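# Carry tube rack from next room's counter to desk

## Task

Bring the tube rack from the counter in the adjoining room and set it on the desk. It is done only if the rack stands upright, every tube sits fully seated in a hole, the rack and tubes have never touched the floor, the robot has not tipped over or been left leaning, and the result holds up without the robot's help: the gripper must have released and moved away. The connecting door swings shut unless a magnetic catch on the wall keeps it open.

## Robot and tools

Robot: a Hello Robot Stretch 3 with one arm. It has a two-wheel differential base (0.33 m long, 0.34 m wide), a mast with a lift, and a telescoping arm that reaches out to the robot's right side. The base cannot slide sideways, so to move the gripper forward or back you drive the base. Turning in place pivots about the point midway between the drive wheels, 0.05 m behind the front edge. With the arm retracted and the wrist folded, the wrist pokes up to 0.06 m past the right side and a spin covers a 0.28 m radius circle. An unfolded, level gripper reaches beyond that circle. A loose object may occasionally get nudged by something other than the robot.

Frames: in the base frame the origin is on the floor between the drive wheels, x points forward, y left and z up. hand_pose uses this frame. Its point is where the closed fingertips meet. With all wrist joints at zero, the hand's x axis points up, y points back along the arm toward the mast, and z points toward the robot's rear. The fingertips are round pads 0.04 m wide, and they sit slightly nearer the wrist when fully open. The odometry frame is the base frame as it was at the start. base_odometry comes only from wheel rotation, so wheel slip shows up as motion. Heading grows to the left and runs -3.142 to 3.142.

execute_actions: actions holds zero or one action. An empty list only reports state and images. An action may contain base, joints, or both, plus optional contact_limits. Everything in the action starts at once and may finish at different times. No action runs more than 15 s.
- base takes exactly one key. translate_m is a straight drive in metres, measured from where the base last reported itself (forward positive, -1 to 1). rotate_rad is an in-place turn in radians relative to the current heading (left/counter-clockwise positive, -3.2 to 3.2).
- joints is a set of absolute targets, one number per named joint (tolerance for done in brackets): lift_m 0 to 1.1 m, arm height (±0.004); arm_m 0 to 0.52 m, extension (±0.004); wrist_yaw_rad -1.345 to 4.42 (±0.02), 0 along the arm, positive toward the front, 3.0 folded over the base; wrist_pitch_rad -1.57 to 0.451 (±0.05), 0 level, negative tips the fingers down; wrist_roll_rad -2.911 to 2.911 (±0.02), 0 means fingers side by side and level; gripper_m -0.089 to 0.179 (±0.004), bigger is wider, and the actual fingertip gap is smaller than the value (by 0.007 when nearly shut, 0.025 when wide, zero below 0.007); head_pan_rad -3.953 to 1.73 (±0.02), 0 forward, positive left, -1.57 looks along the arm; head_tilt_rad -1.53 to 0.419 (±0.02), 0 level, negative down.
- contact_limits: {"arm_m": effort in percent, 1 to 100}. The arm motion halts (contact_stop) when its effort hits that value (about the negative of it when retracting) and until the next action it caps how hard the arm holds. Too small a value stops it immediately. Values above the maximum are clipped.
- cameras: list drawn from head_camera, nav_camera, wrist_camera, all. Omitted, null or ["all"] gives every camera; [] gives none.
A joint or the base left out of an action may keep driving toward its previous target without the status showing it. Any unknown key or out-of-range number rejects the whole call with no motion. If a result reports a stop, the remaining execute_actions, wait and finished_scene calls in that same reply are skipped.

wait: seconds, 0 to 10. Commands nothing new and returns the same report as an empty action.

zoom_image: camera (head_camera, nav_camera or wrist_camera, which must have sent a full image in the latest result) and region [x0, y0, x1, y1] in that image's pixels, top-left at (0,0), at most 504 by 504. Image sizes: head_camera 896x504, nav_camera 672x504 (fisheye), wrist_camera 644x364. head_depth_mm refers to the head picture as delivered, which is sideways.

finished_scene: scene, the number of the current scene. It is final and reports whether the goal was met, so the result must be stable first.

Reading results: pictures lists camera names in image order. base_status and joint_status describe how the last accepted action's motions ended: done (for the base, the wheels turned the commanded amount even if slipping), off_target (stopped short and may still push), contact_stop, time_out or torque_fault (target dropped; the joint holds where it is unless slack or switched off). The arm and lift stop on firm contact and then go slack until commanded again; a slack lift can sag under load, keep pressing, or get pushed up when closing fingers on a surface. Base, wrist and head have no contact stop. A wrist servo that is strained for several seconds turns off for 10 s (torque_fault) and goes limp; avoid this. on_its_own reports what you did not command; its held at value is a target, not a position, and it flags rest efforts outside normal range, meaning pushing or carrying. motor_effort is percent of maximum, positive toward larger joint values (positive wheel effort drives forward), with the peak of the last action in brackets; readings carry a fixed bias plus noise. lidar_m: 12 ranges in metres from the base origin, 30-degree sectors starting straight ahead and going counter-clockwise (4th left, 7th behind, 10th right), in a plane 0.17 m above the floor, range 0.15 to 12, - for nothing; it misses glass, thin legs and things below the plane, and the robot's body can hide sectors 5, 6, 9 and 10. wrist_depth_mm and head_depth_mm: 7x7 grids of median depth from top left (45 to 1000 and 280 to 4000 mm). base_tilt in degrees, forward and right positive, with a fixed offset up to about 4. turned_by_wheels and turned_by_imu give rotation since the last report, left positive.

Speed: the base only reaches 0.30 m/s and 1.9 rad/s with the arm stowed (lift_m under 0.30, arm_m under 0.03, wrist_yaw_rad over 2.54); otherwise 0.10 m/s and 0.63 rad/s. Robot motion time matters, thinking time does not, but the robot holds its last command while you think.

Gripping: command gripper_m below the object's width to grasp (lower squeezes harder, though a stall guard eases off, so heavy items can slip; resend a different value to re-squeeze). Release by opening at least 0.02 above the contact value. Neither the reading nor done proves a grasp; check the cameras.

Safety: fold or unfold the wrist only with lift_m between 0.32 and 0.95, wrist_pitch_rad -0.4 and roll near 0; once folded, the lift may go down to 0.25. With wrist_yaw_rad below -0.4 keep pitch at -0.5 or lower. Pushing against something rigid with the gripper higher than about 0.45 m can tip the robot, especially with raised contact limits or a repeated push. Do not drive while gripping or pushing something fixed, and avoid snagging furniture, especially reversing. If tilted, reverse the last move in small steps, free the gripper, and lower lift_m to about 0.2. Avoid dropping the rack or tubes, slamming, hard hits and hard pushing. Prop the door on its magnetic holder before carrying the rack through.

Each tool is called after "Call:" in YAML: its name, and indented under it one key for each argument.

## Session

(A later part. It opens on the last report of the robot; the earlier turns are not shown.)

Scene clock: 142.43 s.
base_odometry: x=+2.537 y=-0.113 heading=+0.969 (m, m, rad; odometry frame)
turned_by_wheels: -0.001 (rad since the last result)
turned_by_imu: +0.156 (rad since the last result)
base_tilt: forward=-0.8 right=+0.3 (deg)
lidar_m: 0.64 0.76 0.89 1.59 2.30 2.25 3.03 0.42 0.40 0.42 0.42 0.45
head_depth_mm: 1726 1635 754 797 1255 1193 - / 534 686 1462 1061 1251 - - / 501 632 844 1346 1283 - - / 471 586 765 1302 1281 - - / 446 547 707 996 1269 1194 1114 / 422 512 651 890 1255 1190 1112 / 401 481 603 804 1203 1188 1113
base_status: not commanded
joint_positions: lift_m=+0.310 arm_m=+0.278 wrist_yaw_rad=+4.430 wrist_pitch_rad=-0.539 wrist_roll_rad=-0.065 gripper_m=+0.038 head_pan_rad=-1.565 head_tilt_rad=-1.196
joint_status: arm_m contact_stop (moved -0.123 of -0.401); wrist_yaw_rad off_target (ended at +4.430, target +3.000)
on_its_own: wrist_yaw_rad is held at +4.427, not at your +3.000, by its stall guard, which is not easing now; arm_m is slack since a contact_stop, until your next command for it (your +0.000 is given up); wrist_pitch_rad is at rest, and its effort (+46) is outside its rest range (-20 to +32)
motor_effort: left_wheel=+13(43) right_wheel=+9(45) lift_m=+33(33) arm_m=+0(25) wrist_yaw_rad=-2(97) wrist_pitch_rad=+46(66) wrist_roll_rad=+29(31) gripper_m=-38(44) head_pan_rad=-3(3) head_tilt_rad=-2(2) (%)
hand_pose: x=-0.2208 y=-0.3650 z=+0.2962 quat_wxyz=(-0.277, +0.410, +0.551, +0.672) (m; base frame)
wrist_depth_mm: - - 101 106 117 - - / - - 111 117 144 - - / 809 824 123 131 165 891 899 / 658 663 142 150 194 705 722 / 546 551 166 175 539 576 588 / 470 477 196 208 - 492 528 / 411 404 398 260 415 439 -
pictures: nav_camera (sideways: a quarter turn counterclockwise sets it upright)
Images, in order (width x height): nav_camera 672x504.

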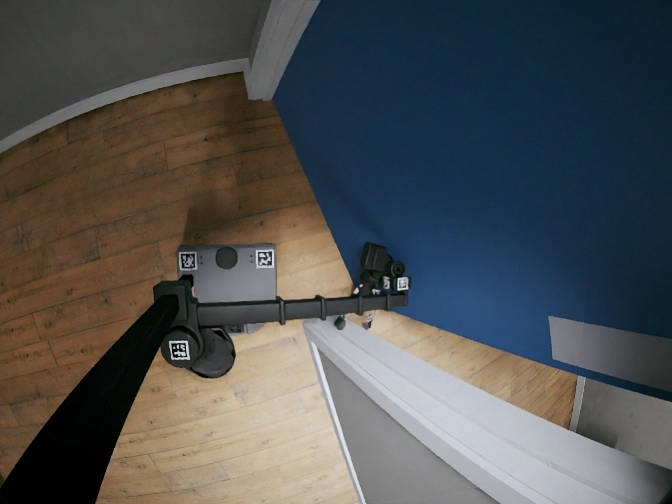

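Call:
execute_actions:
  actions:
    - {"base":{"translate_m":0.03},"joints":{"wrist_yaw_rad":4.4,"arm_m":0.3,"wrist_pitch_rad":-1.3}}
  cameras: []

Call:
execute_actions:
  actions:
    - {"joints":{"arm_m":0.03,"lift_m":0.36,"wrist_pitch_rad":-1.0}}
  cameras: ["nav_camera"]

Call:
execute_actions:
  actions:
    - {"base":{"translate_m":0.15}}
  cameras: []

Call:
execute_actions:
  actions:
    - {"base":{"rotate_rad":0.65}}
  cameras: ["nav_camera"]

Scene clock: 152.03 s.
base_odometry: x=+2.554 y=-0.088 heading=+0.968 (m, m, rad; odometry frame)
turned_by_wheels: -0.001 (rad since the last result)
turned_by_imu: -0.053 (rad since the last result)
base_tilt: forward=-0.8 right=+0.3 (deg)
lidar_m: 0.61 0.73 0.84 1.41 2.30 2.26 3.04 0.45 0.41 0.44 0.43 0.44
head_depth_mm: 1803 1634 716 818 1261 1188 - / 593 1569 1499 1108 1266 - - / 547 693 920 1359 1289 - - / 507 632 816 1337 1277 - - / 474 578 746 1050 1276 1191 1112 / 444 536 675 915 1254 1185 1112 / 417 497 616 808 1174 1193 1117
base_status: done
joint_positions: lift_m=+0.310 arm_m=+0.299 wrist_yaw_rad=+4.415 wrist_pitch_rad=-1.230 wrist_roll_rad=-0.025 gripper_m=+0.037 head_pan_rad=-1.565 head_tilt_rad=-1.196
joint_status: wrist_pitch_rad off_target (ended at -1.230, target -1.300); the others done
on_its_own: right_wheel is at rest, and its effort (+24) is outside its rest range (-18 to +18); arm_m is at rest, and its effort (+17) is outside its rest range (-14 to +14); wrist_pitch_rad is at rest, and its effort (-23) is outside its rest range (-20 to +32)
motor_effort: left_wheel=-15(19) right_wheel=+24(29) lift_m=+33(33) arm_m=+17(23) wrist_yaw_rad=-12(26) wrist_pitch_rad=-23(45) wrist_roll_rad=+9(29) gripper_m=+0(36) head_pan_rad=-3(3) head_tilt_rad=-2(3) (%)
hand_pose: x=-0.0814 y=-0.4249 z=+0.1987 quat_wxyz=(-0.023, +0.212, +0.671, +0.710) (m; base frame)
wrist_depth_mm: 432 424 361 226 404 408 404 / 413 410 403 292 395 394 - / 397 395 389 384 383 378 - / 384 380 378 373 369 365 - / 165 229 363 360 361 355 353 / 138 180 265 348 - 343 339 / 121 149 231 339 333 332 328
pictures: none
No camera images: the call's "cameras" was empty. Leave "cameras" out to get every camera's image.

Scene clock: 155.23 s.
base_odometry: x=+2.554 y=-0.088 heading=+0.969 (m, m, rad; odometry frame)
turned_by_wheels: +0.001 (rad since the last result)
turned_by_imu: +0.001 (rad since the last result)
base_tilt: forward=-0.8 right=+0.3 (deg)
lidar_m: 0.59 0.73 0.84 1.41 2.30 2.26 3.04 0.45 0.36 0.31 0.31 0.35
head_depth_mm: 359 464 638 821 1264 1190 - / 345 438 599 929 1249 - - / 330 416 557 850 1274 - - / 318 395 522 767 1126 - - / 306 377 489 700 1217 1183 1112 / 300 360 461 645 1072 1192 1112 / 295 344 437 597 948 1187 1111
base_status: not commanded
joint_positions: lift_m=+0.359 arm_m=+0.030 wrist_yaw_rad=+4.402 wrist_pitch_rad=-1.012 wrist_roll_rad=-0.011 gripper_m=+0.037 head_pan_rad=-1.565 head_tilt_rad=-1.196
joint_status: all done
motor_effort: left_wheel=+0(16) right_wheel=+0(25) lift_m=+38(44) arm_m=-2(17) wrist_yaw_rad=-1(13) wrist_pitch_rad=+4(24) wrist_roll_rad=+2(9) gripper_m=+0(0) head_pan_rad=-3(3) head_tilt_rad=-3(2) (%)
hand_pose: x=-0.1312 y=-0.1397 z=+0.2680 quat_wxyz=(-0.091, +0.294, +0.641, +0.704) (m; base frame)
wrist_depth_mm: 401 629 617 603 603 595 581 / 307 564 567 562 548 546 540 / 234 432 528 516 516 - 501 / 257 332 483 480 - - - / 288 382 443 - - - - / 280 408 422 - - - - / 249 346 391 390 - - -
pictures: nav_camera (sideways: a quarter turn counterclockwise sets it upright)
Images, in order (width x height): nav_camera 672x504.

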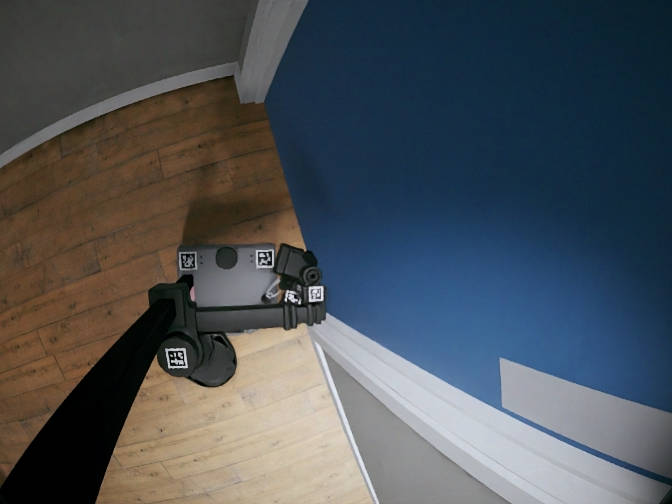

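Scene clock: 157.90 s.
base_odometry: x=+2.639 y=+0.036 heading=+0.969 (m, m, rad; odometry frame)
turned_by_wheels: +0.000 (rad since the last result)
turned_by_imu: +0.001 (rad since the last result)
base_tilt: forward=-0.8 right=+0.3 (deg)
lidar_m: 0.47 0.59 0.68 1.14 2.34 2.37 3.19 0.52 0.31 0.27 0.27 0.30
head_depth_mm: 308 391 547 911 1264 1189 - / 303 370 505 801 1256 - - / 294 351 471 718 1087 - - / 289 333 441 649 951 - - / - 318 414 592 1032 1191 1113 / - 308 390 545 904 1189 1114 / - 303 369 505 796 1191 1115
base_status: done
joint_positions: lift_m=+0.359 arm_m=+0.030 wrist_yaw_rad=+4.402 wrist_pitch_rad=-1.011 wrist_roll_rad=-0.011 gripper_m=+0.037 head_pan_rad=-1.565 head_tilt_rad=-1.196
joint_status: not commanded
motor_effort: left_wheel=+1(8) right_wheel=-1(4) lift_m=+38(38) arm_m=-2(3) wrist_yaw_rad=-1(0) wrist_pitch_rad=+3(4) wrist_roll_rad=+2(2) gripper_m=+0(0) head_pan_rad=-3(3) head_tilt_rad=-2(2) (%)
hand_pose: x=-0.1313 y=-0.1397 z=+0.2681 quat_wxyz=(-0.091, +0.294, +0.641, +0.704) (m; base frame)
wrist_depth_mm: 298 616 619 620 609 590 587 / 325 408 570 561 553 543 537 / 338 443 520 517 517 - 506 / 284 469 486 478 - - - / 246 382 451 - - - - / 216 317 420 - - - - / 197 268 389 393 - - -
pictures: none
No camera images: the call's "cameras" was empty. Leave "cameras" out to get every camera's image.

Scene clock: 159.93 s.
base_odometry: x=+2.639 y=+0.036 heading=+1.619 (m, m, rad; odometry frame)
turned_by_wheels: +0.650 (rad since the last result)
turned_by_imu: +0.645 (rad since the last result)
base_tilt: forward=-0.8 right=+0.3 (deg)
lidar_m: 0.60 0.73 1.45 2.36 2.37 2.90 0.46 0.29 0.27 0.27 0.33 0.47
head_depth_mm: - 301 374 510 801 1192 - / - 311 396 551 857 - - / - 323 420 600 833 - - / 291 339 447 658 958 - - / 297 357 480 728 1246 1181 1115 / 303 377 515 817 1260 1186 1109 / 312 399 558 903 1249 1184 1111
base_status: done
joint_positions: lift_m=+0.359 arm_m=+0.030 wrist_yaw_rad=+4.402 wrist_pitch_rad=-1.011 wrist_roll_rad=-0.011 gripper_m=+0.037 head_pan_rad=-1.565 head_tilt_rad=-1.196
joint_status: not commanded
motor_effort: left_wheel=-2(8) right_wheel=+2(5) lift_m=+38(37) arm_m=-2(3) wrist_yaw_rad=-1(0) wrist_pitch_rad=+3(4) wrist_roll_rad=+2(2) gripper_m=+1(1) head_pan_rad=-4(3) head_tilt_rad=-3(2) (%)
hand_pose: x=-0.1314 y=-0.1396 z=+0.2681 quat_wxyz=(-0.091, +0.294, +0.641, +0.704) (m; base frame)
wrist_depth_mm: 99 126 220 513 605 589 590 / 101 128 227 545 553 545 535 / 102 131 235 516 515 - 505 / 103 134 242 478 - - - / 105 135 247 - - - - / 106 138 218 - - - - / 105 140 307 393 - - -
pictures: nav_camera (sideways: a quarter turn counterclockwise sets it upright)
Images, in order (width x height): nav_camera 672x504.

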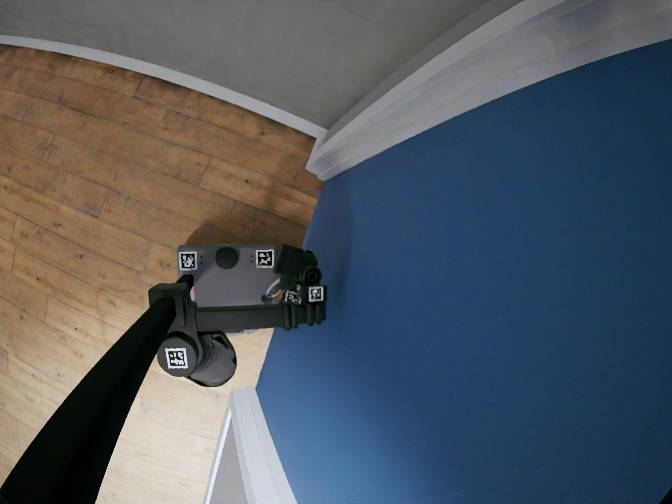

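Call:
execute_actions:
  actions:
    - {"joints":{"arm_m":0.25}}
  cameras: []

Call:
execute_actions:
  actions:
    - {"base":{"translate_m":-0.14}}
  cameras: []

Call:
execute_actions:
  actions:
    - {"joints":{"arm_m":0.5,"lift_m":0.3}}
  cameras: ["nav_camera"]

Scene clock: 166.90 s.
base_odometry: x=+2.639 y=+0.036 heading=+1.619 (m, m, rad; odometry frame)
turned_by_wheels: +0.000 (rad since the last result)
turned_by_imu: -0.007 (rad since the last result)
base_tilt: forward=-0.8 right=+0.3 (deg)
lidar_m: 0.60 0.73 1.43 2.36 2.37 3.18 0.46 0.29 0.27 0.27 0.33 0.47
head_depth_mm: - 302 374 509 801 1198 - / - 310 393 549 865 - - / - 321 417 595 - - - / 291 337 445 650 1096 - - / 296 354 475 719 1253 1188 1112 / 302 373 509 803 1268 1187 1111 / 310 394 550 884 1249 1182 1109
base_status: not commanded
joint_positions: lift_m=+0.360 arm_m=+0.066 wrist_yaw_rad=+4.401 wrist_pitch_rad=-1.010 wrist_roll_rad=-0.010 gripper_m=+0.037 head_pan_rad=-1.567 head_tilt_rad=-1.194
joint_status: arm_m contact_stop (moved +0.036 of +0.220)
on_its_own: arm_m is slack since a contact_stop, until your next command for it (your +0.250 is given up)
motor_effort: left_wheel=-1(41) right_wheel=-3(18) lift_m=+33(38) arm_m=+0(37) wrist_yaw_rad=+0(2) wrist_pitch_rad=+3(4) wrist_roll_rad=+2(2) gripper_m=+1(1) head_pan_rad=-2(3) head_tilt_rad=-3(4) (%)
hand_pose: x=-0.1317 y=-0.1754 z=+0.2685 quat_wxyz=(-0.091, +0.295, +0.640, +0.703) (m; base frame)
wrist_depth_mm: - 78 136 503 602 595 584 / - 79 140 537 547 550 541 / - 80 144 499 517 - - / - 81 148 471 - - - / - 83 151 439 - - - / - 84 133 412 - - - / - 86 187 390 - - -
pictures: none
No camera images: the call's "cameras" was empty. Leave "cameras" out to get every camera's image.

not run: a stop came earlier in this reply.

not run: a stop came earlier in this reply.

Call:
execute_actions:
  actions:
    - {"base":{"rotate_rad":-0.3},"joints":{"arm_m":0.0}}
  cameras: []

Call:
execute_actions:
  actions:
    - {"base":{"translate_m":-0.17},"joints":{"lift_m":0.31}}
  cameras: ["nav_camera"]

Call:
execute_actions:
  actions:
    - {"joints":{"arm_m":0.15},"contact_limits":{"arm_m":50}}
  cameras: []

Call:
execute_actions:
  actions:
    - {"base":{"rotate_rad":0.35}}
  cameras: ["nav_camera"]

Scene clock: 184.10 s.
base_odometry: x=+2.639 y=+0.036 heading=+1.319 (m, m, rad; odometry frame)
turned_by_wheels: -0.300 (rad since the last result)
turned_by_imu: -0.298 (rad since the last result)
base_tilt: forward=-0.8 right=+0.3 (deg)
lidar_m: 0.59 0.63 0.89 2.33 2.48 3.25 0.56 0.36 0.27 0.27 0.28 0.40
head_depth_mm: - 312 411 600 1112 1190 - / - 314 413 603 1117 - - / - 315 414 608 909 - - / - 315 416 611 1017 - - / - 316 417 613 1162 1189 1115 / - 317 419 617 1175 1190 1112 / - 318 421 623 1167 1189 1113
base_status: done
joint_positions: lift_m=+0.360 arm_m=+0.000 wrist_yaw_rad=+4.401 wrist_pitch_rad=-1.010 wrist_roll_rad=-0.010 gripper_m=+0.037 head_pan_rad=-1.567 head_tilt_rad=-1.194
joint_status: all done
motor_effort: left_wheel=+2(10) right_wheel=-1(6) lift_m=+34(33) arm_m=-3(1) wrist_yaw_rad=+0(1) wrist_pitch_rad=+4(3) wrist_roll_rad=+2(2) gripper_m=+0(0) head_pan_rad=-2(2) head_tilt_rad=-3(3) (%)
hand_pose: x=-0.1317 y=-0.1095 z=+0.2685 quat_wxyz=(-0.091, +0.295, +0.640, +0.703) (m; base frame)
wrist_depth_mm: 209 335 458 610 613 594 590 / 203 309 523 566 553 544 541 / 194 286 518 516 516 520 500 / 186 267 476 487 - - - / 177 250 438 - - - - / 170 236 382 - - - - / 163 222 385 - - - -
pictures: none
No camera images: the call's "cameras" was empty. Leave "cameras" out to get every camera's image.

Scene clock: 187.03 s.
base_odometry: x=+2.597 y=-0.129 heading=+1.319 (m, m, rad; odometry frame)
turned_by_wheels: +0.000 (rad since the last result)
turned_by_imu: -0.001 (rad since the last result)
base_tilt: forward=-0.9 right=+0.3 (deg)
lidar_m: 0.76 0.80 1.15 2.35 2.48 3.07 0.57 0.34 0.26 0.26 0.27 0.39
head_depth_mm: - 306 395 577 950 1188 - / - 306 396 579 1081 - - / - 307 397 583 919 - - / - 308 399 585 977 - - / - 309 401 590 1110 1187 1117 / - 310 402 593 1124 1184 1109 / - 310 403 595 1136 1187 1112
base_status: done
joint_positions: lift_m=+0.311 arm_m=+0.000 wrist_yaw_rad=+4.401 wrist_pitch_rad=-1.010 wrist_roll_rad=-0.010 gripper_m=+0.037 head_pan_rad=-1.567 head_tilt_rad=-1.194
joint_status: all done
motor_effort: left_wheel=+3(4) right_wheel=-1(5) lift_m=+12(31) arm_m=-3(3) wrist_yaw_rad=+0(0) wrist_pitch_rad=+3(3) wrist_roll_rad=+2(2) gripper_m=+0(0) head_pan_rad=-2(2) head_tilt_rad=-3(3) (%)
hand_pose: x=-0.1317 y=-0.1095 z=+0.2196 quat_wxyz=(-0.091, +0.295, +0.640, +0.703) (m; base frame)
wrist_depth_mm: 198 226 275 540 532 526 517 / 191 257 311 500 489 488 479 / 182 268 371 465 - - - / 174 249 423 - - - - / 165 234 392 - - - - / 158 220 358 - - - - / 151 207 344 - - - -
pictures: nav_camera (sideways: a quarter turn counterclockwise sets it upright)
Images, in order (width x height): nav_camera 672x504.

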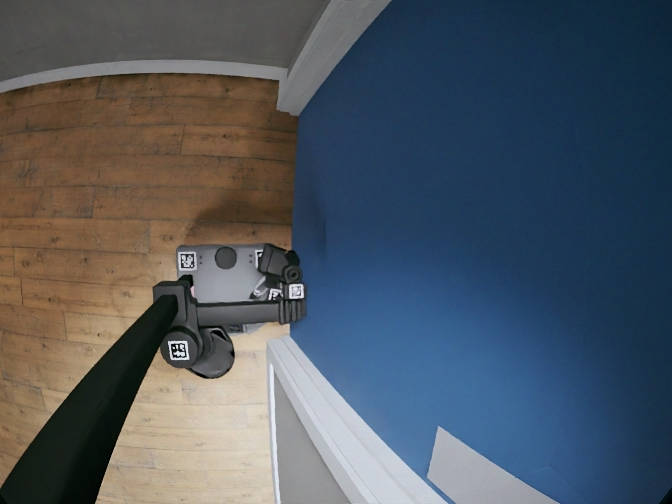

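Scene clock: 189.40 s.
base_odometry: x=+2.597 y=-0.129 heading=+1.318 (m, m, rad; odometry frame)
turned_by_wheels: +0.000 (rad since the last result)
turned_by_imu: -0.009 (rad since the last result)
base_tilt: forward=-0.8 right=+0.3 (deg)
lidar_m: 0.76 0.80 1.14 2.35 2.47 3.10 0.59 0.36 0.35 0.33 0.33 0.43
head_depth_mm: 335 420 563 853 1004 1187 - / 330 413 551 827 1250 - - / 327 407 539 746 - - - / 322 400 528 725 1263 - - / 318 394 516 750 1233 1186 1112 / 314 388 506 728 1235 1190 1112 / 310 381 496 708 1234 1186 1114
base_status: not commanded
joint_positions: lift_m=+0.310 arm_m=+0.148 wrist_yaw_rad=+4.417 wrist_pitch_rad=-1.010 wrist_roll_rad=-0.010 gripper_m=+0.037 head_pan_rad=-1.567 head_tilt_rad=-1.194
joint_status: all done
on_its_own: arm_m is at rest, and its effort (+21) is outside its rest range (-14 to +14); wrist_yaw_rad is at rest, and its effort (-13) is outside its rest range (-12 to +12)
motor_effort: left_wheel=-1(16) right_wheel=+8(8) lift_m=+19(19) arm_m=+21(31) wrist_yaw_rad=-13(25) wrist_pitch_rad=+3(5) wrist_roll_rad=+2(2) gripper_m=+0(1) head_pan_rad=-2(2) head_tilt_rad=-4(4) (%)
contact_limits: arm_m 50 (drawing in: default 23, maximum 37; extending or still: default 32, maximum 52)
hand_pose: x=-0.1322 y=-0.2592 z=+0.2192 quat_wxyz=(-0.097, +0.290, +0.643, +0.703) (m; base frame)
wrist_depth_mm: 125 209 533 266 528 530 524 / 114 178 495 320 484 490 490 / 108 156 450 412 450 - - / 99 138 359 422 419 - - / 92 124 262 396 - - - / 86 113 186 366 - - - / - 103 218 344 338 - -
pictures: none
No camera images: the call's "cameras" was empty. Leave "cameras" out to get every camera's image.

Scene clock: 190.90 s.
base_odometry: x=+2.597 y=-0.129 heading=+1.668 (m, m, rad; odometry frame)
turned_by_wheels: +0.350 (rad since the last result)
turned_by_imu: +0.113 (rad since the last result)
base_tilt: forward=-0.8 right=+0.3 (deg)
lidar_m: 0.80 0.88 1.37 2.35 2.58 2.99 0.43 0.33 0.33 0.33 0.34 0.48
head_depth_mm: 320 397 523 764 1003 1168 - / 320 397 523 767 1250 - - / 321 398 524 723 - - - / 321 399 525 723 1260 - - / 321 399 525 773 1249 1189 1116 / 321 399 527 774 1253 1185 1112 / 321 399 526 774 1246 1189 1111
base_status: done
joint_positions: lift_m=+0.310 arm_m=+0.148 wrist_yaw_rad=+4.415 wrist_pitch_rad=-1.010 wrist_roll_rad=-0.010 gripper_m=+0.037 head_pan_rad=-1.567 head_tilt_rad=-1.194
joint_status: not commanded
on_its_own: arm_m is at rest, and its effort (+19) is outside its rest range (-14 to +14)
motor_effort: left_wheel=-5(13) right_wheel=+11(12) lift_m=+19(18) arm_m=+19(21) wrist_yaw_rad=-12(14) wrist_pitch_rad=+3(3) wrist_roll_rad=+2(2) gripper_m=+0(0) head_pan_rad=-2(2) head_tilt_rad=-5(4) (%)
hand_pose: x=-0.1321 y=-0.2592 z=+0.2192 quat_wxyz=(-0.096, +0.290, +0.642, +0.703) (m; base frame)
wrist_depth_mm: - 121 544 261 270 528 520 / - 112 481 322 356 488 - / - 104 258 428 442 - - / - 97 220 420 418 - - / - 91 184 393 - - - / - 86 140 367 - - - / - 81 172 344 338 - -
pictures: nav_camera (sideways: a quarter turn counterclockwise sets it upright)
Images, in order (width x height): nav_camera 672x504.

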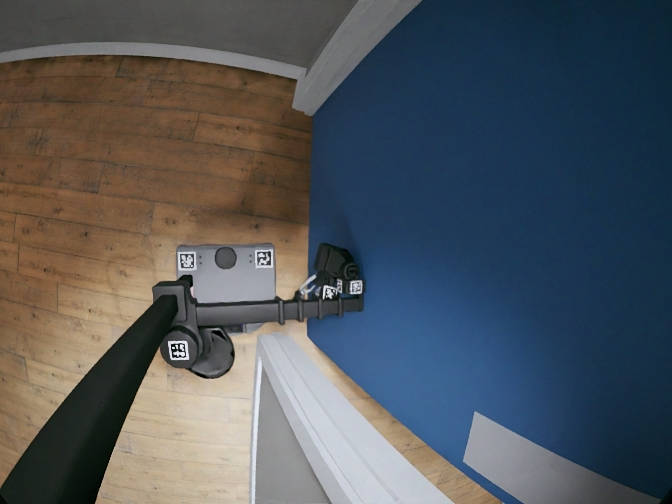

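Call:
execute_actions:
  actions:
    - {"joints":{"arm_m":0.51}}
  cameras: ["nav_camera"]

Call:
execute_actions:
  actions:
    - {"base":{"translate_m":0.1},"joints":{"arm_m":0.3}}
  cameras: ["nav_camera"]

Call:
execute_actions:
  actions:
    - {"base":{"rotate_rad":0.6},"joints":{"arm_m":0.12}}
  cameras: ["nav_camera"]

Scene clock: 205.00 s.
base_odometry: x=+2.597 y=-0.129 heading=+1.668 (m, m, rad; odometry frame)
turned_by_wheels: +0.000 (rad since the last result)
turned_by_imu: -0.008 (rad since the last result)
base_tilt: forward=-0.8 right=+0.3 (deg)
lidar_m: 0.80 0.88 1.36 2.35 2.58 2.99 0.43 0.33 2.43 0.62 0.59 0.61
head_depth_mm: 1806 1642 1509 1381 993 1169 - / 960 1619 1502 1384 1278 - - / 806 1006 1459 1374 1285 - - / 742 910 1310 1382 1275 - - / 690 841 1080 1360 1281 1186 1114 / 639 772 972 1303 1273 1194 1109 / 601 712 880 1143 1281 1184 1114
base_status: not commanded
joint_positions: lift_m=+0.310 arm_m=+0.509 wrist_yaw_rad=+4.427 wrist_pitch_rad=-1.005 wrist_roll_rad=-0.010 gripper_m=+0.037 head_pan_rad=-1.567 head_tilt_rad=-1.194
joint_status: all done
on_its_own: wrist_yaw_rad is held at +4.427, not at your +4.400, by its stall guard, which is not easing now; arm_m is at rest, and its effort (+17) is outside its rest range (-14 to +14)
motor_effort: left_wheel=-13(13) right_wheel=+18(18) lift_m=+19(19) arm_m=+17(29) wrist_yaw_rad=+0(21) wrist_pitch_rad=+1(3) wrist_roll_rad=+1(2) gripper_m=+1(1) head_pan_rad=-2(2) head_tilt_rad=-4(4) (%)
hand_pose: x=-0.1337 y=-0.6204 z=+0.2198 quat_wxyz=(-0.102, +0.288, +0.643, +0.702) (m; base frame)
wrist_depth_mm: 573 560 558 548 537 517 384 / 514 513 498 494 489 478 434 / 474 466 464 455 452 447 442 / 439 434 427 424 419 413 408 / 403 398 397 392 394 386 383 / 207 304 374 368 - 362 358 / 173 233 344 344 340 341 337
pictures: nav_camera (sideways: a quarter turn counterclockwise sets it upright)
Images, in order (width x height): nav_camera 672x504.

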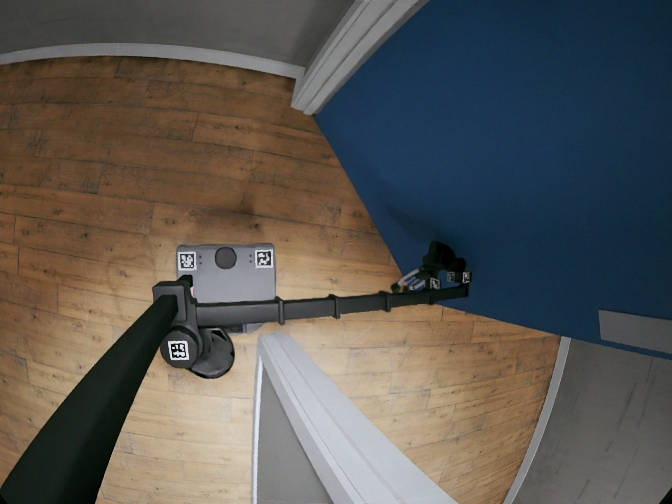

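Scene clock: 207.80 s.
base_odometry: x=+2.587 y=-0.030 heading=+1.667 (m, m, rad; odometry frame)
turned_by_wheels: +0.000 (rad since the last result)
turned_by_imu: -0.048 (rad since the last result)
base_tilt: forward=-0.8 right=+0.3 (deg)
lidar_m: 0.71 0.76 1.13 2.35 2.52 3.11 0.52 0.42 0.55 0.46 0.46 0.52
head_depth_mm: 565 729 1050 1378 1266 1197 - / 541 687 941 1342 1283 - - / 517 649 847 1331 1290 - - / 494 613 797 1333 1273 - - / 474 583 757 1095 1276 1189 1116 / 457 555 713 985 1270 1188 1113 / 438 530 671 911 1249 1192 1110
base_status: done
joint_positions: lift_m=+0.310 arm_m=+0.299 wrist_yaw_rad=+4.427 wrist_pitch_rad=-1.006 wrist_roll_rad=-0.010 gripper_m=+0.037 head_pan_rad=-1.567 head_tilt_rad=-1.194
joint_status: all done
on_its_own: wrist_yaw_rad is held at +4.427, not at your +4.400, by its stall guard, which is not easing now
motor_effort: left_wheel=-7(18) right_wheel=+12(29) lift_m=+18(18) arm_m=+14(17) wrist_yaw_rad=+1(1) wrist_pitch_rad=+2(2) wrist_roll_rad=+1(1) gripper_m=+0(1) head_pan_rad=-2(2) head_tilt_rad=-4(3) (%)
hand_pose: x=-0.1335 y=-0.4106 z=+0.2197 quat_wxyz=(-0.101, +0.288, +0.644, +0.702) (m; base frame)
wrist_depth_mm: 568 556 553 548 394 510 522 / 240 510 508 496 476 481 486 / 204 387 460 457 455 447 - / 170 280 424 420 418 412 - / 147 221 397 396 390 386 - / 132 183 315 366 - 359 - / 118 155 321 343 337 342 337
pictures: nav_camera (sideways: a quarter turn counterclockwise sets it upright)
Images, in order (width x height): nav_camera 672x504.

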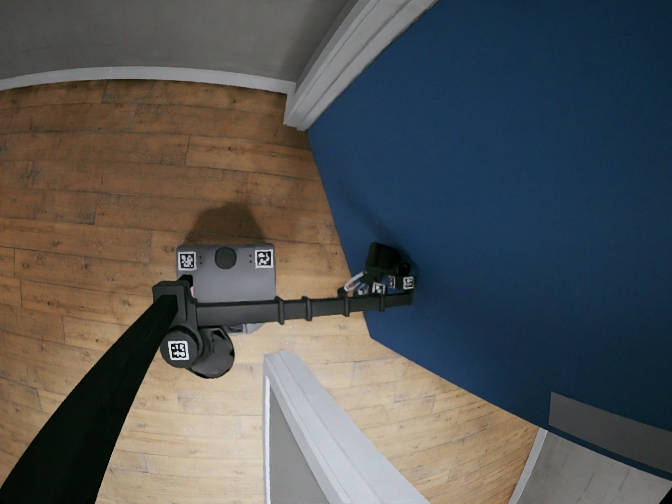

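Scene clock: 210.37 s.
base_odometry: x=+2.587 y=-0.030 heading=+2.267 (m, m, rad; odometry frame)
turned_by_wheels: +0.600 (rad since the last result)
turned_by_imu: +0.505 (rad since the last result)
base_tilt: forward=-0.9 right=+0.2 (deg)
lidar_m: 0.77 1.13 2.34 2.30 3.10 0.54 0.40 0.34 0.33 0.34 0.45 0.72
head_depth_mm: 309 371 462 614 913 1193 - / 326 394 499 681 1064 - - / 343 421 543 729 - - - / 364 451 593 843 1247 - - / 385 486 655 1011 1274 1188 1114 / 411 527 733 1202 1282 1190 1112 / 440 577 830 1175 1270 1188 1112
base_status: done
joint_positions: lift_m=+0.310 arm_m=+0.120 wrist_yaw_rad=+4.427 wrist_pitch_rad=-1.007 wrist_roll_rad=-0.010 gripper_m=+0.037 head_pan_rad=-1.567 head_tilt_rad=-1.194
joint_status: all done
on_its_own: wrist_yaw_rad is held at +4.427, not at your +4.400, by its stall guard, which is not easing now
motor_effort: left_wheel=-2(19) right_wheel=+2(21) lift_m=+18(19) arm_m=-3(16) wrist_yaw_rad=+0(0) wrist_pitch_rad=+2(2) wrist_roll_rad=+2(1) gripper_m=+0(1) head_pan_rad=-3(2) head_tilt_rad=-5(4) (%)
hand_pose: x=-0.1332 y=-0.2322 z=+0.2196 quat_wxyz=(-0.101, +0.288, +0.644, +0.702) (m; base frame)
wrist_depth_mm: - 76 118 261 473 458 517 / - 79 126 308 486 485 491 / - 83 136 372 447 - - / - 87 147 412 420 - - / - 92 156 393 - - - / - 97 150 366 - - - / - 103 227 345 342 - -
pictures: nav_camera (sideways: a quarter turn counterclockwise sets it upright)
Images, in order (width x height): nav_camera 672x504.

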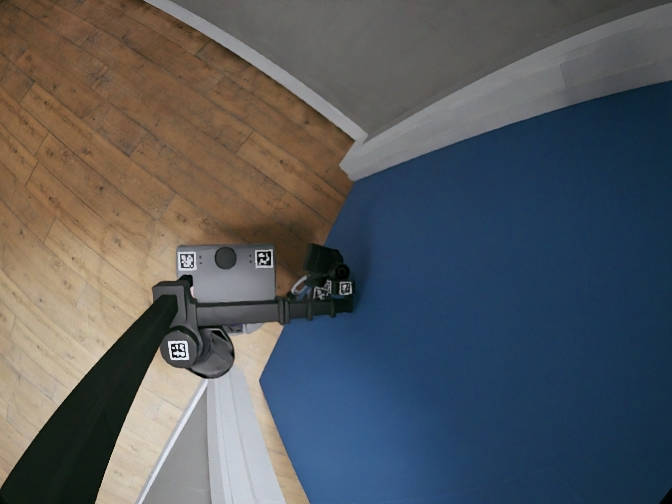

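Works. Repeat.

Call:
execute_actions:
  actions:
    - {"joints":{"arm_m":0.51},"contact_limits":{"arm_m":50}}
  cameras: ["nav_camera"]

Call:
execute_actions:
  actions:
    - {"base":{"rotate_rad":0.6},"joints":{"arm_m":0.25}}
  cameras: ["nav_camera"]

Call:
execute_actions:
  actions:
    - {"base":{"translate_m":-0.25},"joints":{"arm_m":0.15}}
  cameras: ["nav_camera"]

Scene clock: 224.57 s.
base_odometry: x=+2.587 y=-0.030 heading=+2.267 (m, m, rad; odometry frame)
turned_by_wheels: -0.001 (rad since the last result)
turned_by_imu: -0.118 (rad since the last result)
base_tilt: forward=-0.8 right=+0.3 (deg)
lidar_m: 0.76 1.02 2.36 2.30 3.18 0.77 0.38 2.53 0.86 0.63 0.61 0.61
head_depth_mm: 946 1360 1496 1380 1272 1193 - / 867 1122 1454 1381 1278 - - / 801 995 1443 1375 1289 - - / 741 900 1310 1377 1280 - - / 690 845 1087 1360 1276 1189 1114 / 644 779 978 1324 1275 1189 1109 / 606 723 894 1171 1278 1187 1113
base_status: not commanded
joint_positions: lift_m=+0.310 arm_m=+0.508 wrist_yaw_rad=+4.427 wrist_pitch_rad=-1.003 wrist_roll_rad=-0.009 gripper_m=+0.037 head_pan_rad=-1.567 head_tilt_rad=-1.194
joint_status: all done
on_its_own: wrist_yaw_rad is held at +4.427, not at your +4.400, by its stall guard, which is not easing now; arm_m is at rest, and its effort (+18) is outside its rest range (-14 to +14)
motor_effort: left_wheel=-13(18) right_wheel=+18(18) lift_m=+21(22) arm_m=+18(42) wrist_yaw_rad=+0(0) wrist_pitch_rad=+0(6) wrist_roll_rad=+1(1) gripper_m=+1(0) head_pan_rad=-2(2) head_tilt_rad=-4(3) (%)
contact_limits: arm_m 50 (drawing in: default 23, maximum 37; extending or still: default 32, maximum 52)
hand_pose: x=-0.1340 y=-0.6202 z=+0.2199 quat_wxyz=(-0.102, +0.289, +0.643, +0.702) (m; base frame)
wrist_depth_mm: 570 560 555 549 537 527 509 / 518 505 507 497 488 486 481 / 429 470 460 458 456 448 443 / 311 432 428 422 417 413 409 / 237 390 398 396 392 385 383 / 195 284 372 363 - 359 358 / 164 222 341 343 336 337 333
pictures: nav_camera (sideways: a quarter turn counterclockwise sets it upright)
Images, in order (width x height): nav_camera 672x504.

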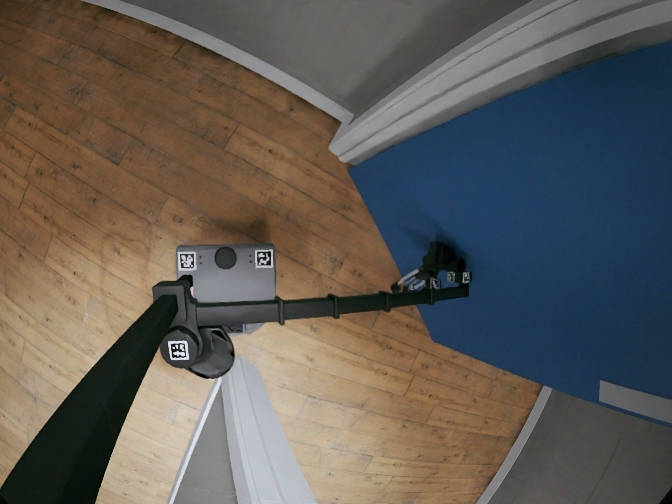

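Scene clock: 227.70 s.
base_odometry: x=+2.587 y=-0.030 heading=+2.867 (m, m, rad; odometry frame)
turned_by_wheels: +0.600 (rad since the last result)
turned_by_imu: +0.391 (rad since the last result)
base_tilt: forward=-0.8 right=+0.4 (deg)
lidar_m: 0.95 1.88 2.30 2.92 3.01 0.35 0.37 0.51 0.48 0.49 0.62 0.77
head_depth_mm: 465 561 706 950 1265 1195 - / 485 590 753 1039 1282 - - / 507 623 807 1102 1280 - - / 532 660 869 1334 1279 - - / 558 702 942 1339 1274 1186 1113 / 588 747 1004 1347 1280 1186 1118 / 620 750 1036 1352 1273 1185 1114
base_status: done
joint_positions: lift_m=+0.310 arm_m=+0.250 wrist_yaw_rad=+4.427 wrist_pitch_rad=-1.007 wrist_roll_rad=-0.009 gripper_m=+0.037 head_pan_rad=-1.567 head_tilt_rad=-1.194
joint_status: all done
on_its_own: wrist_yaw_rad is held at +4.427, not at your +4.400, by its stall guard, which is not easing now
motor_effort: left_wheel=-1(29) right_wheel=+1(28) lift_m=+21(21) arm_m=-3(15) wrist_yaw_rad=+0(0) wrist_pitch_rad=+2(2) wrist_roll_rad=+1(1) gripper_m=-1(0) head_pan_rad=-2(2) head_tilt_rad=-4(4) (%)
hand_pose: x=-0.1332 y=-0.3621 z=+0.2194 quat_wxyz=(-0.101, +0.288, +0.644, +0.702) (m; base frame)
wrist_depth_mm: 101 127 207 519 540 532 455 / 104 131 218 486 491 484 481 / 105 136 230 451 451 452 - / 107 140 244 421 416 415 - / 110 145 257 395 393 386 - / 113 151 236 367 - 361 - / 117 157 339 344 338 339 -
pictures: nav_camera (sideways: a quarter turn counterclockwise sets it upright)
Images, in order (width x height): nav_camera 672x504.

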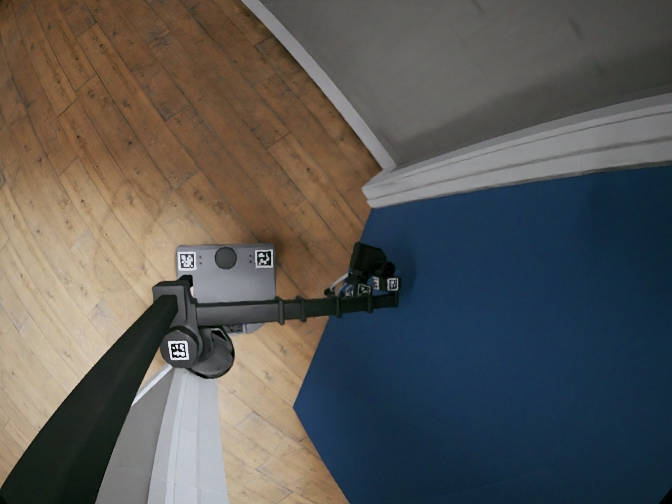

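Scene clock: 231.43 s.
base_odometry: x=+2.828 y=-0.097 heading=+2.867 (m, m, rad; odometry frame)
turned_by_wheels: +0.000 (rad since the last result)
turned_by_imu: +0.428 (rad since the last result)
base_tilt: forward=-0.8 right=+0.3 (deg)
lidar_m: 1.74 2.38 2.92 0.22 0.22 0.26 0.27 0.26 0.28 0.38 0.71 1.01
head_depth_mm: 333 380 442 528 655 855 - / 379 442 526 654 855 - - / 440 524 652 815 1251 - - / 524 647 853 1193 1263 - - / 646 835 1133 1385 1272 1186 1108 / 711 912 1373 1376 1274 1189 1116 / 851 1045 1328 1379 1278 1188 1117
base_status: done
joint_positions: lift_m=+0.310 arm_m=+0.149 wrist_yaw_rad=+4.412 wrist_pitch_rad=-1.049 wrist_roll_rad=-0.009 gripper_m=+0.037 head_pan_rad=-1.567 head_tilt_rad=-1.193
joint_status: all done
on_its_own: wrist_yaw_rad is held at +4.427, not at your +4.400, by its stall guard, which is not easing now; right_wheel is at rest, and its effort (-24) is outside its rest range (-18 to +18); wrist_yaw_rad is at rest, and its effort (+13) is outside its rest range (-12 to +12)
motor_effort: left_wheel=-7(74) right_wheel=-24(44) lift_m=+21(21) arm_m=+6(17) wrist_yaw_rad=+13(14) wrist_pitch_rad=+16(17) wrist_roll_rad=+1(1) gripper_m=+7(8) head_pan_rad=-1(2) head_tilt_rad=-4(4) (%)
hand_pose: x=-0.1234 y=-0.2626 z=+0.2148 quat_wxyz=(-0.081, +0.279, +0.648, +0.704) (m; base frame)
wrist_depth_mm: - - 52 70 106 219 495 / - 49 60 85 145 266 - / - 55 71 109 214 - - / - 63 87 151 335 - - / - 73 112 269 - - - / - 89 145 360 - - - / - 115 208 342 337 - -
pictures: nav_camera (sideways: a quarter turn counterclockwise sets it upright)
Images, in order (width x height): nav_camera 672x504.

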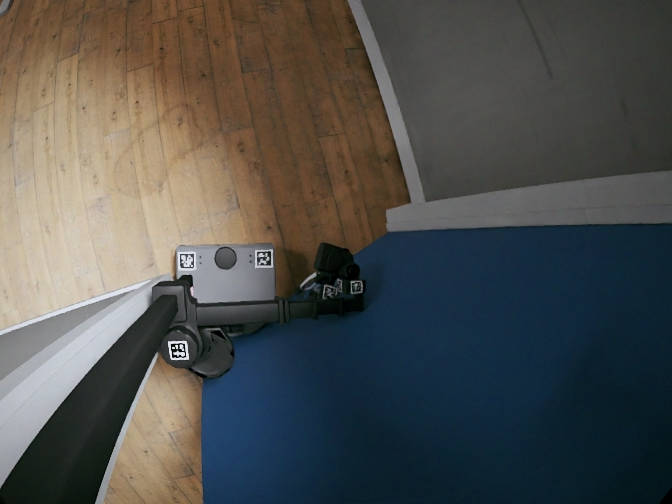

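Now the rear is against the door with good leverage; try reversing.

Call:
execute_actions:
  actions:
    - {"base":{"rotate_rad":0.3},"joints":{"arm_m":0.0}}
  cameras: ["nav_camera"]

Call:
execute_actions:
  actions:
    - {"base":{"translate_m":-0.15}}
  cameras: ["nav_camera"]

Scene clock: 238.57 s.
base_odometry: x=+2.828 y=-0.097 heading=-3.117 (m, m, rad; odometry frame)
turned_by_wheels: +0.300 (rad since the last result)
turned_by_imu: +0.292 (rad since the last result)
base_tilt: forward=-0.8 right=+0.3 (deg)
lidar_m: 2.52 2.37 2.98 0.21 0.21 0.31 0.27 0.27 0.32 0.58 0.90 1.28
head_depth_mm: 484 529 583 650 733 832 - / 593 664 750 865 1017 - - / 717 855 1040 1296 1287 - - / 784 988 1321 1371 1293 - - / 915 1134 1436 1378 1276 1188 1113 / 913 1132 1441 1372 1282 1189 1115 / 916 1132 1438 1373 1275 1187 1114
base_status: done
joint_positions: lift_m=+0.310 arm_m=+0.000 wrist_yaw_rad=+4.425 wrist_pitch_rad=-1.012 wrist_roll_rad=-0.009 gripper_m=+0.037 head_pan_rad=-1.567 head_tilt_rad=-1.193
joint_status: all done
on_its_own: wrist_yaw_rad is held at +4.427, not at your +4.400, by its stall guard, which is not easing now; left_wheel is at rest, and its effort (-30) is outside its rest range (-18 to +18)
motor_effort: left_wheel=-30(38) right_wheel=-5(19) lift_m=+22(21) arm_m=-3(6) wrist_yaw_rad=+1(12) wrist_pitch_rad=+4(16) wrist_roll_rad=+1(1) gripper_m=+0(8) head_pan_rad=-2(2) head_tilt_rad=-5(4) (%)
hand_pose: x=-0.1320 y=-0.1123 z=+0.2188 quat_wxyz=(-0.099, +0.287, +0.644, +0.702) (m; base frame)
wrist_depth_mm: 127 138 160 188 229 292 509 / 142 159 188 228 291 374 474 / 164 187 227 269 - - - / 192 224 285 - - - - / 231 286 377 - - - - / 293 364 373 - - - - / 350 352 349 - - - -
pictures: nav_camera (sideways: a quarter turn counterclockwise sets it upright)
Images, in order (width x height): nav_camera 672x504.

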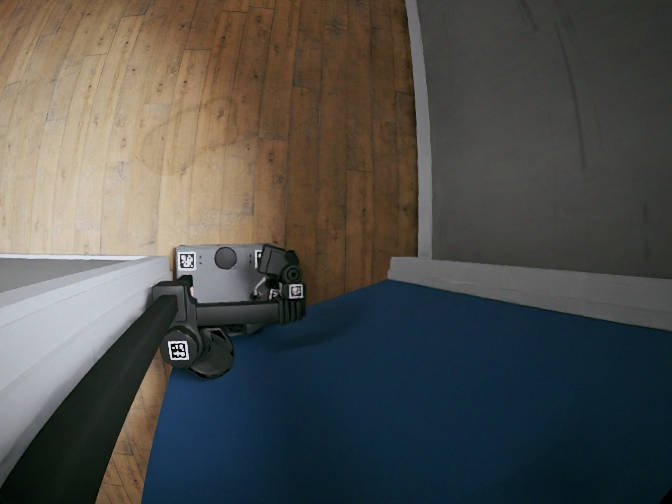

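Scene clock: 241.07 s.
base_odometry: x=+2.977 y=-0.094 heading=-3.117 (m, m, rad; odometry frame)
turned_by_wheels: +0.000 (rad since the last result)
turned_by_imu: -0.001 (rad since the last result)
base_tilt: forward=-0.8 right=+0.3 (deg)
lidar_m: 2.67 2.51 0.22 0.22 2.41 0.36 0.27 0.27 0.28 0.41 0.90 1.27
head_depth_mm: 360 408 469 552 669 843 - / 415 479 566 694 884 - - / 490 583 716 932 1217 - - / 599 742 977 1340 1290 - - / 717 906 1251 1373 1278 1186 1109 / 861 1129 1436 1376 1272 1194 1111 / 904 1125 1439 1379 1274 1183 1114
base_status: done
joint_positions: lift_m=+0.310 arm_m=+0.000 wrist_yaw_rad=+4.425 wrist_pitch_rad=-1.012 wrist_roll_rad=-0.009 gripper_m=+0.037 head_pan_rad=-1.567 head_tilt_rad=-1.193
joint_status: not commanded
on_its_own: wrist_yaw_rad is held at +4.427, not at your +4.400, by its stall guard, which is not easing now
motor_effort: left_wheel=-16(33) right_wheel=-12(23) lift_m=+22(21) arm_m=-2(3) wrist_yaw_rad=+3(1) wrist_pitch_rad=+4(4) wrist_roll_rad=+1(1) gripper_m=+0(0) head_pan_rad=-2(2) head_tilt_rad=-3(4) (%)
hand_pose: x=-0.1321 y=-0.1123 z=+0.2189 quat_wxyz=(-0.099, +0.287, +0.644, +0.702) (m; base frame)
wrist_depth_mm: 103 115 140 180 249 501 526 / 113 129 162 216 329 485 474 / 126 147 191 252 - - - / 142 171 233 - - - - / 163 205 287 - - - - / 192 253 361 - - - - / 231 335 347 - - - -
pictures: nav_camera (sideways: a quarter turn counterclockwise sets it upright)
Images, in order (width x height): nav_camera 672x504.

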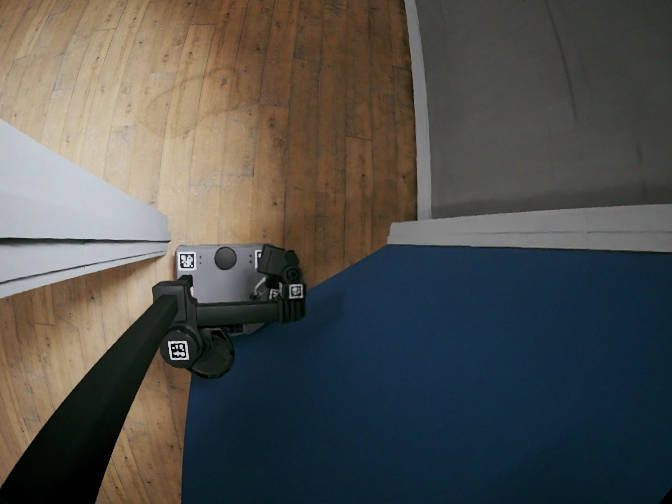

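Reversing works well.

Call:
execute_actions:
  actions:
    - {"base":{"translate_m":-0.15}}
  cameras: []

Call:
execute_actions:
  actions:
    - {"base":{"rotate_rad":0.45}}
  cameras: ["nav_camera"]

Call:
execute_actions:
  actions:
    - {"base":{"translate_m":-0.3}}
  cameras: ["nav_camera"]

Call:
execute_actions:
  actions:
    - {"base":{"rotate_rad":0.5}}
  cameras: []

Call:
execute_actions:
  actions:
    - {"base":{"translate_m":-0.3}}
  cameras: ["nav_camera"]

Scene clock: 252.50 s.
base_odometry: x=+3.127 y=-0.090 heading=-3.117 (m, m, rad; odometry frame)
turned_by_wheels: +0.000 (rad since the last result)
turned_by_imu: -0.001 (rad since the last result)
base_tilt: forward=-0.8 right=+0.3 (deg)
lidar_m: 2.82 0.30 0.28 0.78 2.42 2.01 0.28 0.26 0.26 0.33 0.72 1.26
head_depth_mm: 299 340 401 491 635 887 - / 327 385 468 593 811 - - / 369 443 557 746 1020 - - / 424 524 691 1010 1280 - - / 497 641 907 1349 1278 1187 1111 / 601 827 1189 1378 1267 1191 1113 / 711 963 1441 1377 1275 1187 1115
base_status: done
joint_positions: lift_m=+0.310 arm_m=+0.000 wrist_yaw_rad=+4.425 wrist_pitch_rad=-1.012 wrist_roll_rad=-0.009 gripper_m=+0.037 head_pan_rad=-1.567 head_tilt_rad=-1.193
joint_status: not commanded
on_its_own: wrist_yaw_rad is held at +4.427, not at your +4.400, by its stall guard, which is not easing now
motor_effort: left_wheel=-14(27) right_wheel=-9(20) lift_m=+21(21) arm_m=-3(3) wrist_yaw_rad=+2(2) wrist_pitch_rad=+4(4) wrist_roll_rad=+1(1) gripper_m=+1(0) head_pan_rad=-1(2) head_tilt_rad=-4(4) (%)
hand_pose: x=-0.1321 y=-0.1123 z=+0.2189 quat_wxyz=(-0.099, +0.287, +0.644, +0.702) (m; base frame)
wrist_depth_mm: 87 100 128 181 307 527 518 / 95 110 146 218 435 488 475 / 103 123 169 242 - - - / 113 139 202 - - - - / 127 159 236 - - - - / 142 187 277 - - - - / 162 226 340 - - - -
pictures: none
No camera images: the call's "cameras" was empty. Leave "cameras" out to get every camera's image.

Scene clock: 254.20 s.
base_odometry: x=+3.127 y=-0.090 heading=-2.667 (m, m, rad; odometry frame)
turned_by_wheels: +0.450 (rad since the last result)
turned_by_imu: +0.440 (rad since the last result)
base_tilt: forward=-0.8 right=+0.3 (deg)
lidar_m: 0.32 0.28 0.57 2.36 2.05 0.31 0.27 0.27 0.33 0.60 1.16 2.81
head_depth_mm: 498 542 596 661 738 829 - / 615 684 771 882 1026 - - / 752 893 1087 1336 1296 - - / 991 1227 1448 1381 1290 - - / 1063 1334 1497 1373 1275 1188 1111 / 1131 1445 1492 1379 1282 1189 1106 / 1206 1548 1493 1375 1277 1184 924
base_status: done
joint_positions: lift_m=+0.310 arm_m=+0.000 wrist_yaw_rad=+4.425 wrist_pitch_rad=-1.011 wrist_roll_rad=-0.009 gripper_m=+0.037 head_pan_rad=-1.567 head_tilt_rad=-1.193
joint_status: not commanded
on_its_own: wrist_yaw_rad is held at +4.427, not at your +4.400, by its stall guard, which is not easing now; left_wheel is at rest, and its effort (-26) is outside its rest range (-18 to +18)
motor_effort: left_wheel=-26(34) right_wheel=-4(6) lift_m=+22(21) arm_m=-2(2) wrist_yaw_rad=+1(1) wrist_pitch_rad=+3(4) wrist_roll_rad=+1(1) gripper_m=+1(0) head_pan_rad=-2(2) head_tilt_rad=-5(4) (%)
hand_pose: x=-0.1322 y=-0.1123 z=+0.2189 quat_wxyz=(-0.099, +0.287, +0.644, +0.702) (m; base frame)
wrist_depth_mm: 130 141 162 189 230 287 508 / 146 163 190 230 289 364 475 / 167 190 230 274 - - - / 198 231 293 - - - - / 238 293 385 - - - - / 304 367 372 - - - - / 350 353 347 - - - -
pictures: nav_camera (sideways: a quarter turn counterclockwise sets it upright)
Images, in order (width x height): nav_camera 672x504.

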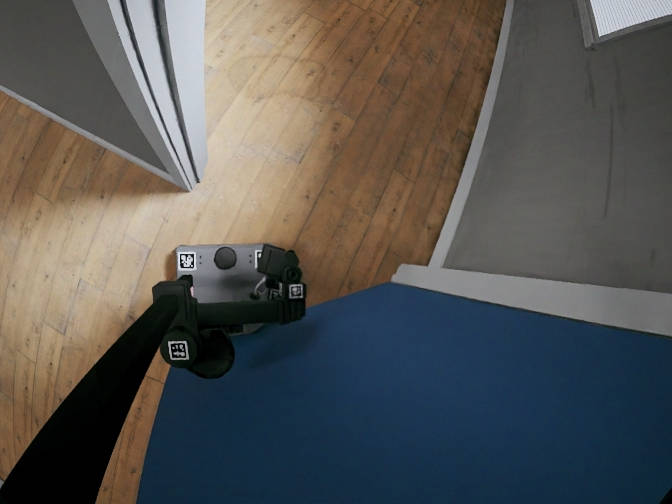

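Scene clock: 258.20 s.
base_odometry: x=+3.394 y=+0.047 heading=-2.667 (m, m, rad; odometry frame)
turned_by_wheels: +0.000 (rad since the last result)
turned_by_imu: -0.002 (rad since the last result)
base_tilt: forward=-0.8 right=+0.3 (deg)
lidar_m: 0.56 0.58 1.44 2.50 1.78 1.69 0.28 0.26 0.26 0.34 0.74 2.37
head_depth_mm: 298 343 405 496 636 884 - / 332 389 471 598 816 - - / 375 451 566 756 1029 - - / 431 535 703 1028 1280 - - / 507 658 932 1349 1269 1188 1114 / 618 854 1437 1371 1278 1192 1111 / 782 1310 1494 1376 1276 1187 1110
base_status: done
joint_positions: lift_m=+0.310 arm_m=+0.000 wrist_yaw_rad=+4.425 wrist_pitch_rad=-1.011 wrist_roll_rad=-0.009 gripper_m=+0.037 head_pan_rad=-1.567 head_tilt_rad=-1.193
joint_status: not commanded
on_its_own: wrist_yaw_rad is held at +4.427, not at your +4.400, by its stall guard, which is not easing now
motor_effort: left_wheel=-11(29) right_wheel=-6(21) lift_m=+21(21) arm_m=-2(3) wrist_yaw_rad=+2(2) wrist_pitch_rad=+4(4) wrist_roll_rad=+1(1) gripper_m=+0(0) head_pan_rad=-2(2) head_tilt_rad=-5(3) (%)
hand_pose: x=-0.1322 y=-0.1123 z=+0.2189 quat_wxyz=(-0.099, +0.287, +0.644, +0.702) (m; base frame)
wrist_depth_mm: 88 101 129 181 301 522 521 / 96 111 147 217 417 485 477 / 104 124 170 244 - - - / 115 140 202 - - - - / 129 161 238 - - - - / 143 191 283 - - - - / 165 231 343 - - - -
pictures: nav_camera (sideways: a quarter turn counterclockwise sets it upright)
Images, in order (width x height): nav_camera 672x504.

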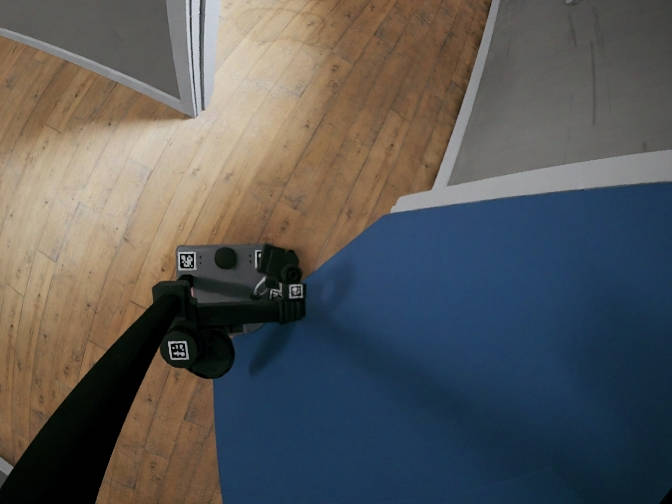

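Scene clock: 259.93 s.
base_odometry: x=+3.394 y=+0.047 heading=-2.167 (m, m, rad; odometry frame)
turned_by_wheels: +0.500 (rad since the last result)
turned_by_imu: +0.491 (rad since the last result)
base_tilt: forward=-0.8 right=+0.4 (deg)
lidar_m: 0.56 1.32 2.48 1.80 1.69 0.30 0.27 0.28 0.34 0.68 2.16 0.57
head_depth_mm: 555 595 643 700 765 828 - / 723 774 855 955 1064 - - / 1098 1273 1291 1350 1297 - - / 1290 1580 1496 1378 1286 - - / 1539 1638 1497 1374 1274 1187 1111 / 1757 1639 1497 1374 1279 1190 1114 / 1809 1618 1492 1378 1276 1185 1111
base_status: done
joint_positions: lift_m=+0.310 arm_m=+0.000 wrist_yaw_rad=+4.425 wrist_pitch_rad=-1.011 wrist_roll_rad=-0.009 gripper_m=+0.037 head_pan_rad=-1.567 head_tilt_rad=-1.193
joint_status: not commanded
on_its_own: wrist_yaw_rad is held at +4.427, not at your +4.400, by its stall guard, which is not easing now; left_wheel is at rest, and its effort (-21) is outside its rest range (-18 to +18)
motor_effort: left_wheel=-21(31) right_wheel=-3(5) lift_m=+21(21) arm_m=-3(2) wrist_yaw_rad=+1(2) wrist_pitch_rad=+3(4) wrist_roll_rad=+1(1) gripper_m=-1(0) head_pan_rad=-2(2) head_tilt_rad=-5(5) (%)
hand_pose: x=-0.1322 y=-0.1122 z=+0.2190 quat_wxyz=(-0.099, +0.287, +0.644, +0.702) (m; base frame)
wrist_depth_mm: 138 150 170 194 226 271 353 / 157 173 199 235 284 345 473 / 184 205 243 281 - - - / 218 252 312 - - - - / 268 324 389 - - - - / 352 372 373 - - - - / 355 351 347 - - - -
pictures: none
No camera images: the call's "cameras" was empty. Leave "cameras" out to get every camera's image.

Scene clock: 263.93 s.
base_odometry: x=+3.562 y=+0.295 heading=-2.167 (m, m, rad; odometry frame)
turned_by_wheels: +0.000 (rad since the last result)
turned_by_imu: -0.002 (rad since the last result)
base_tilt: forward=-0.8 right=+0.3 (deg)
lidar_m: 0.86 1.82 2.35 1.62 1.52 0.40 0.28 0.26 0.27 0.35 1.42 0.94
head_depth_mm: 309 355 416 505 640 866 - / 346 406 489 616 823 - - / 394 473 592 786 1063 - - / 459 569 751 1091 1291 - - / 550 714 1031 1361 1269 1197 1114 / 794 1574 1502 1377 1278 1192 1115 / 1596 1639 1490 1371 1279 1189 1114
base_status: done
joint_positions: lift_m=+0.310 arm_m=+0.000 wrist_yaw_rad=+4.425 wrist_pitch_rad=-1.011 wrist_roll_rad=-0.009 gripper_m=+0.037 head_pan_rad=-1.567 head_tilt_rad=-1.193
joint_status: not commanded
on_its_own: wrist_yaw_rad is held at +4.427, not at your +4.400, by its stall guard, which is not easing now
motor_effort: left_wheel=-8(24) right_wheel=-5(19) lift_m=+22(21) arm_m=-3(2) wrist_yaw_rad=+2(2) wrist_pitch_rad=+4(3) wrist_roll_rad=+1(1) gripper_m=+0(0) head_pan_rad=-2(2) head_tilt_rad=-4(4) (%)
hand_pose: x=-0.1322 y=-0.1122 z=+0.2190 quat_wxyz=(-0.099, +0.287, +0.644, +0.702) (m; base frame)
wrist_depth_mm: 91 103 130 179 285 524 514 / 99 114 149 215 386 490 479 / 108 128 174 245 - - - / 119 145 208 - - - - / 134 169 246 - - - - / 151 201 297 - - - - / 177 247 341 - - - -
pictures: nav_camera (sideways: a quarter turn counterclockwise sets it upright)
Images, in order (width x height): nav_camera 672x504.

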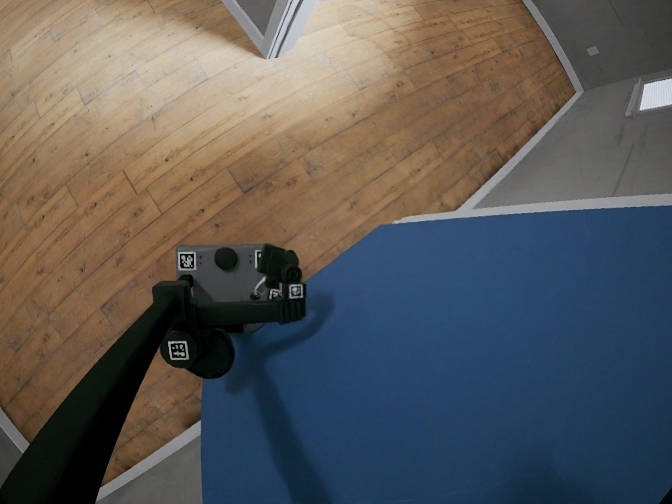

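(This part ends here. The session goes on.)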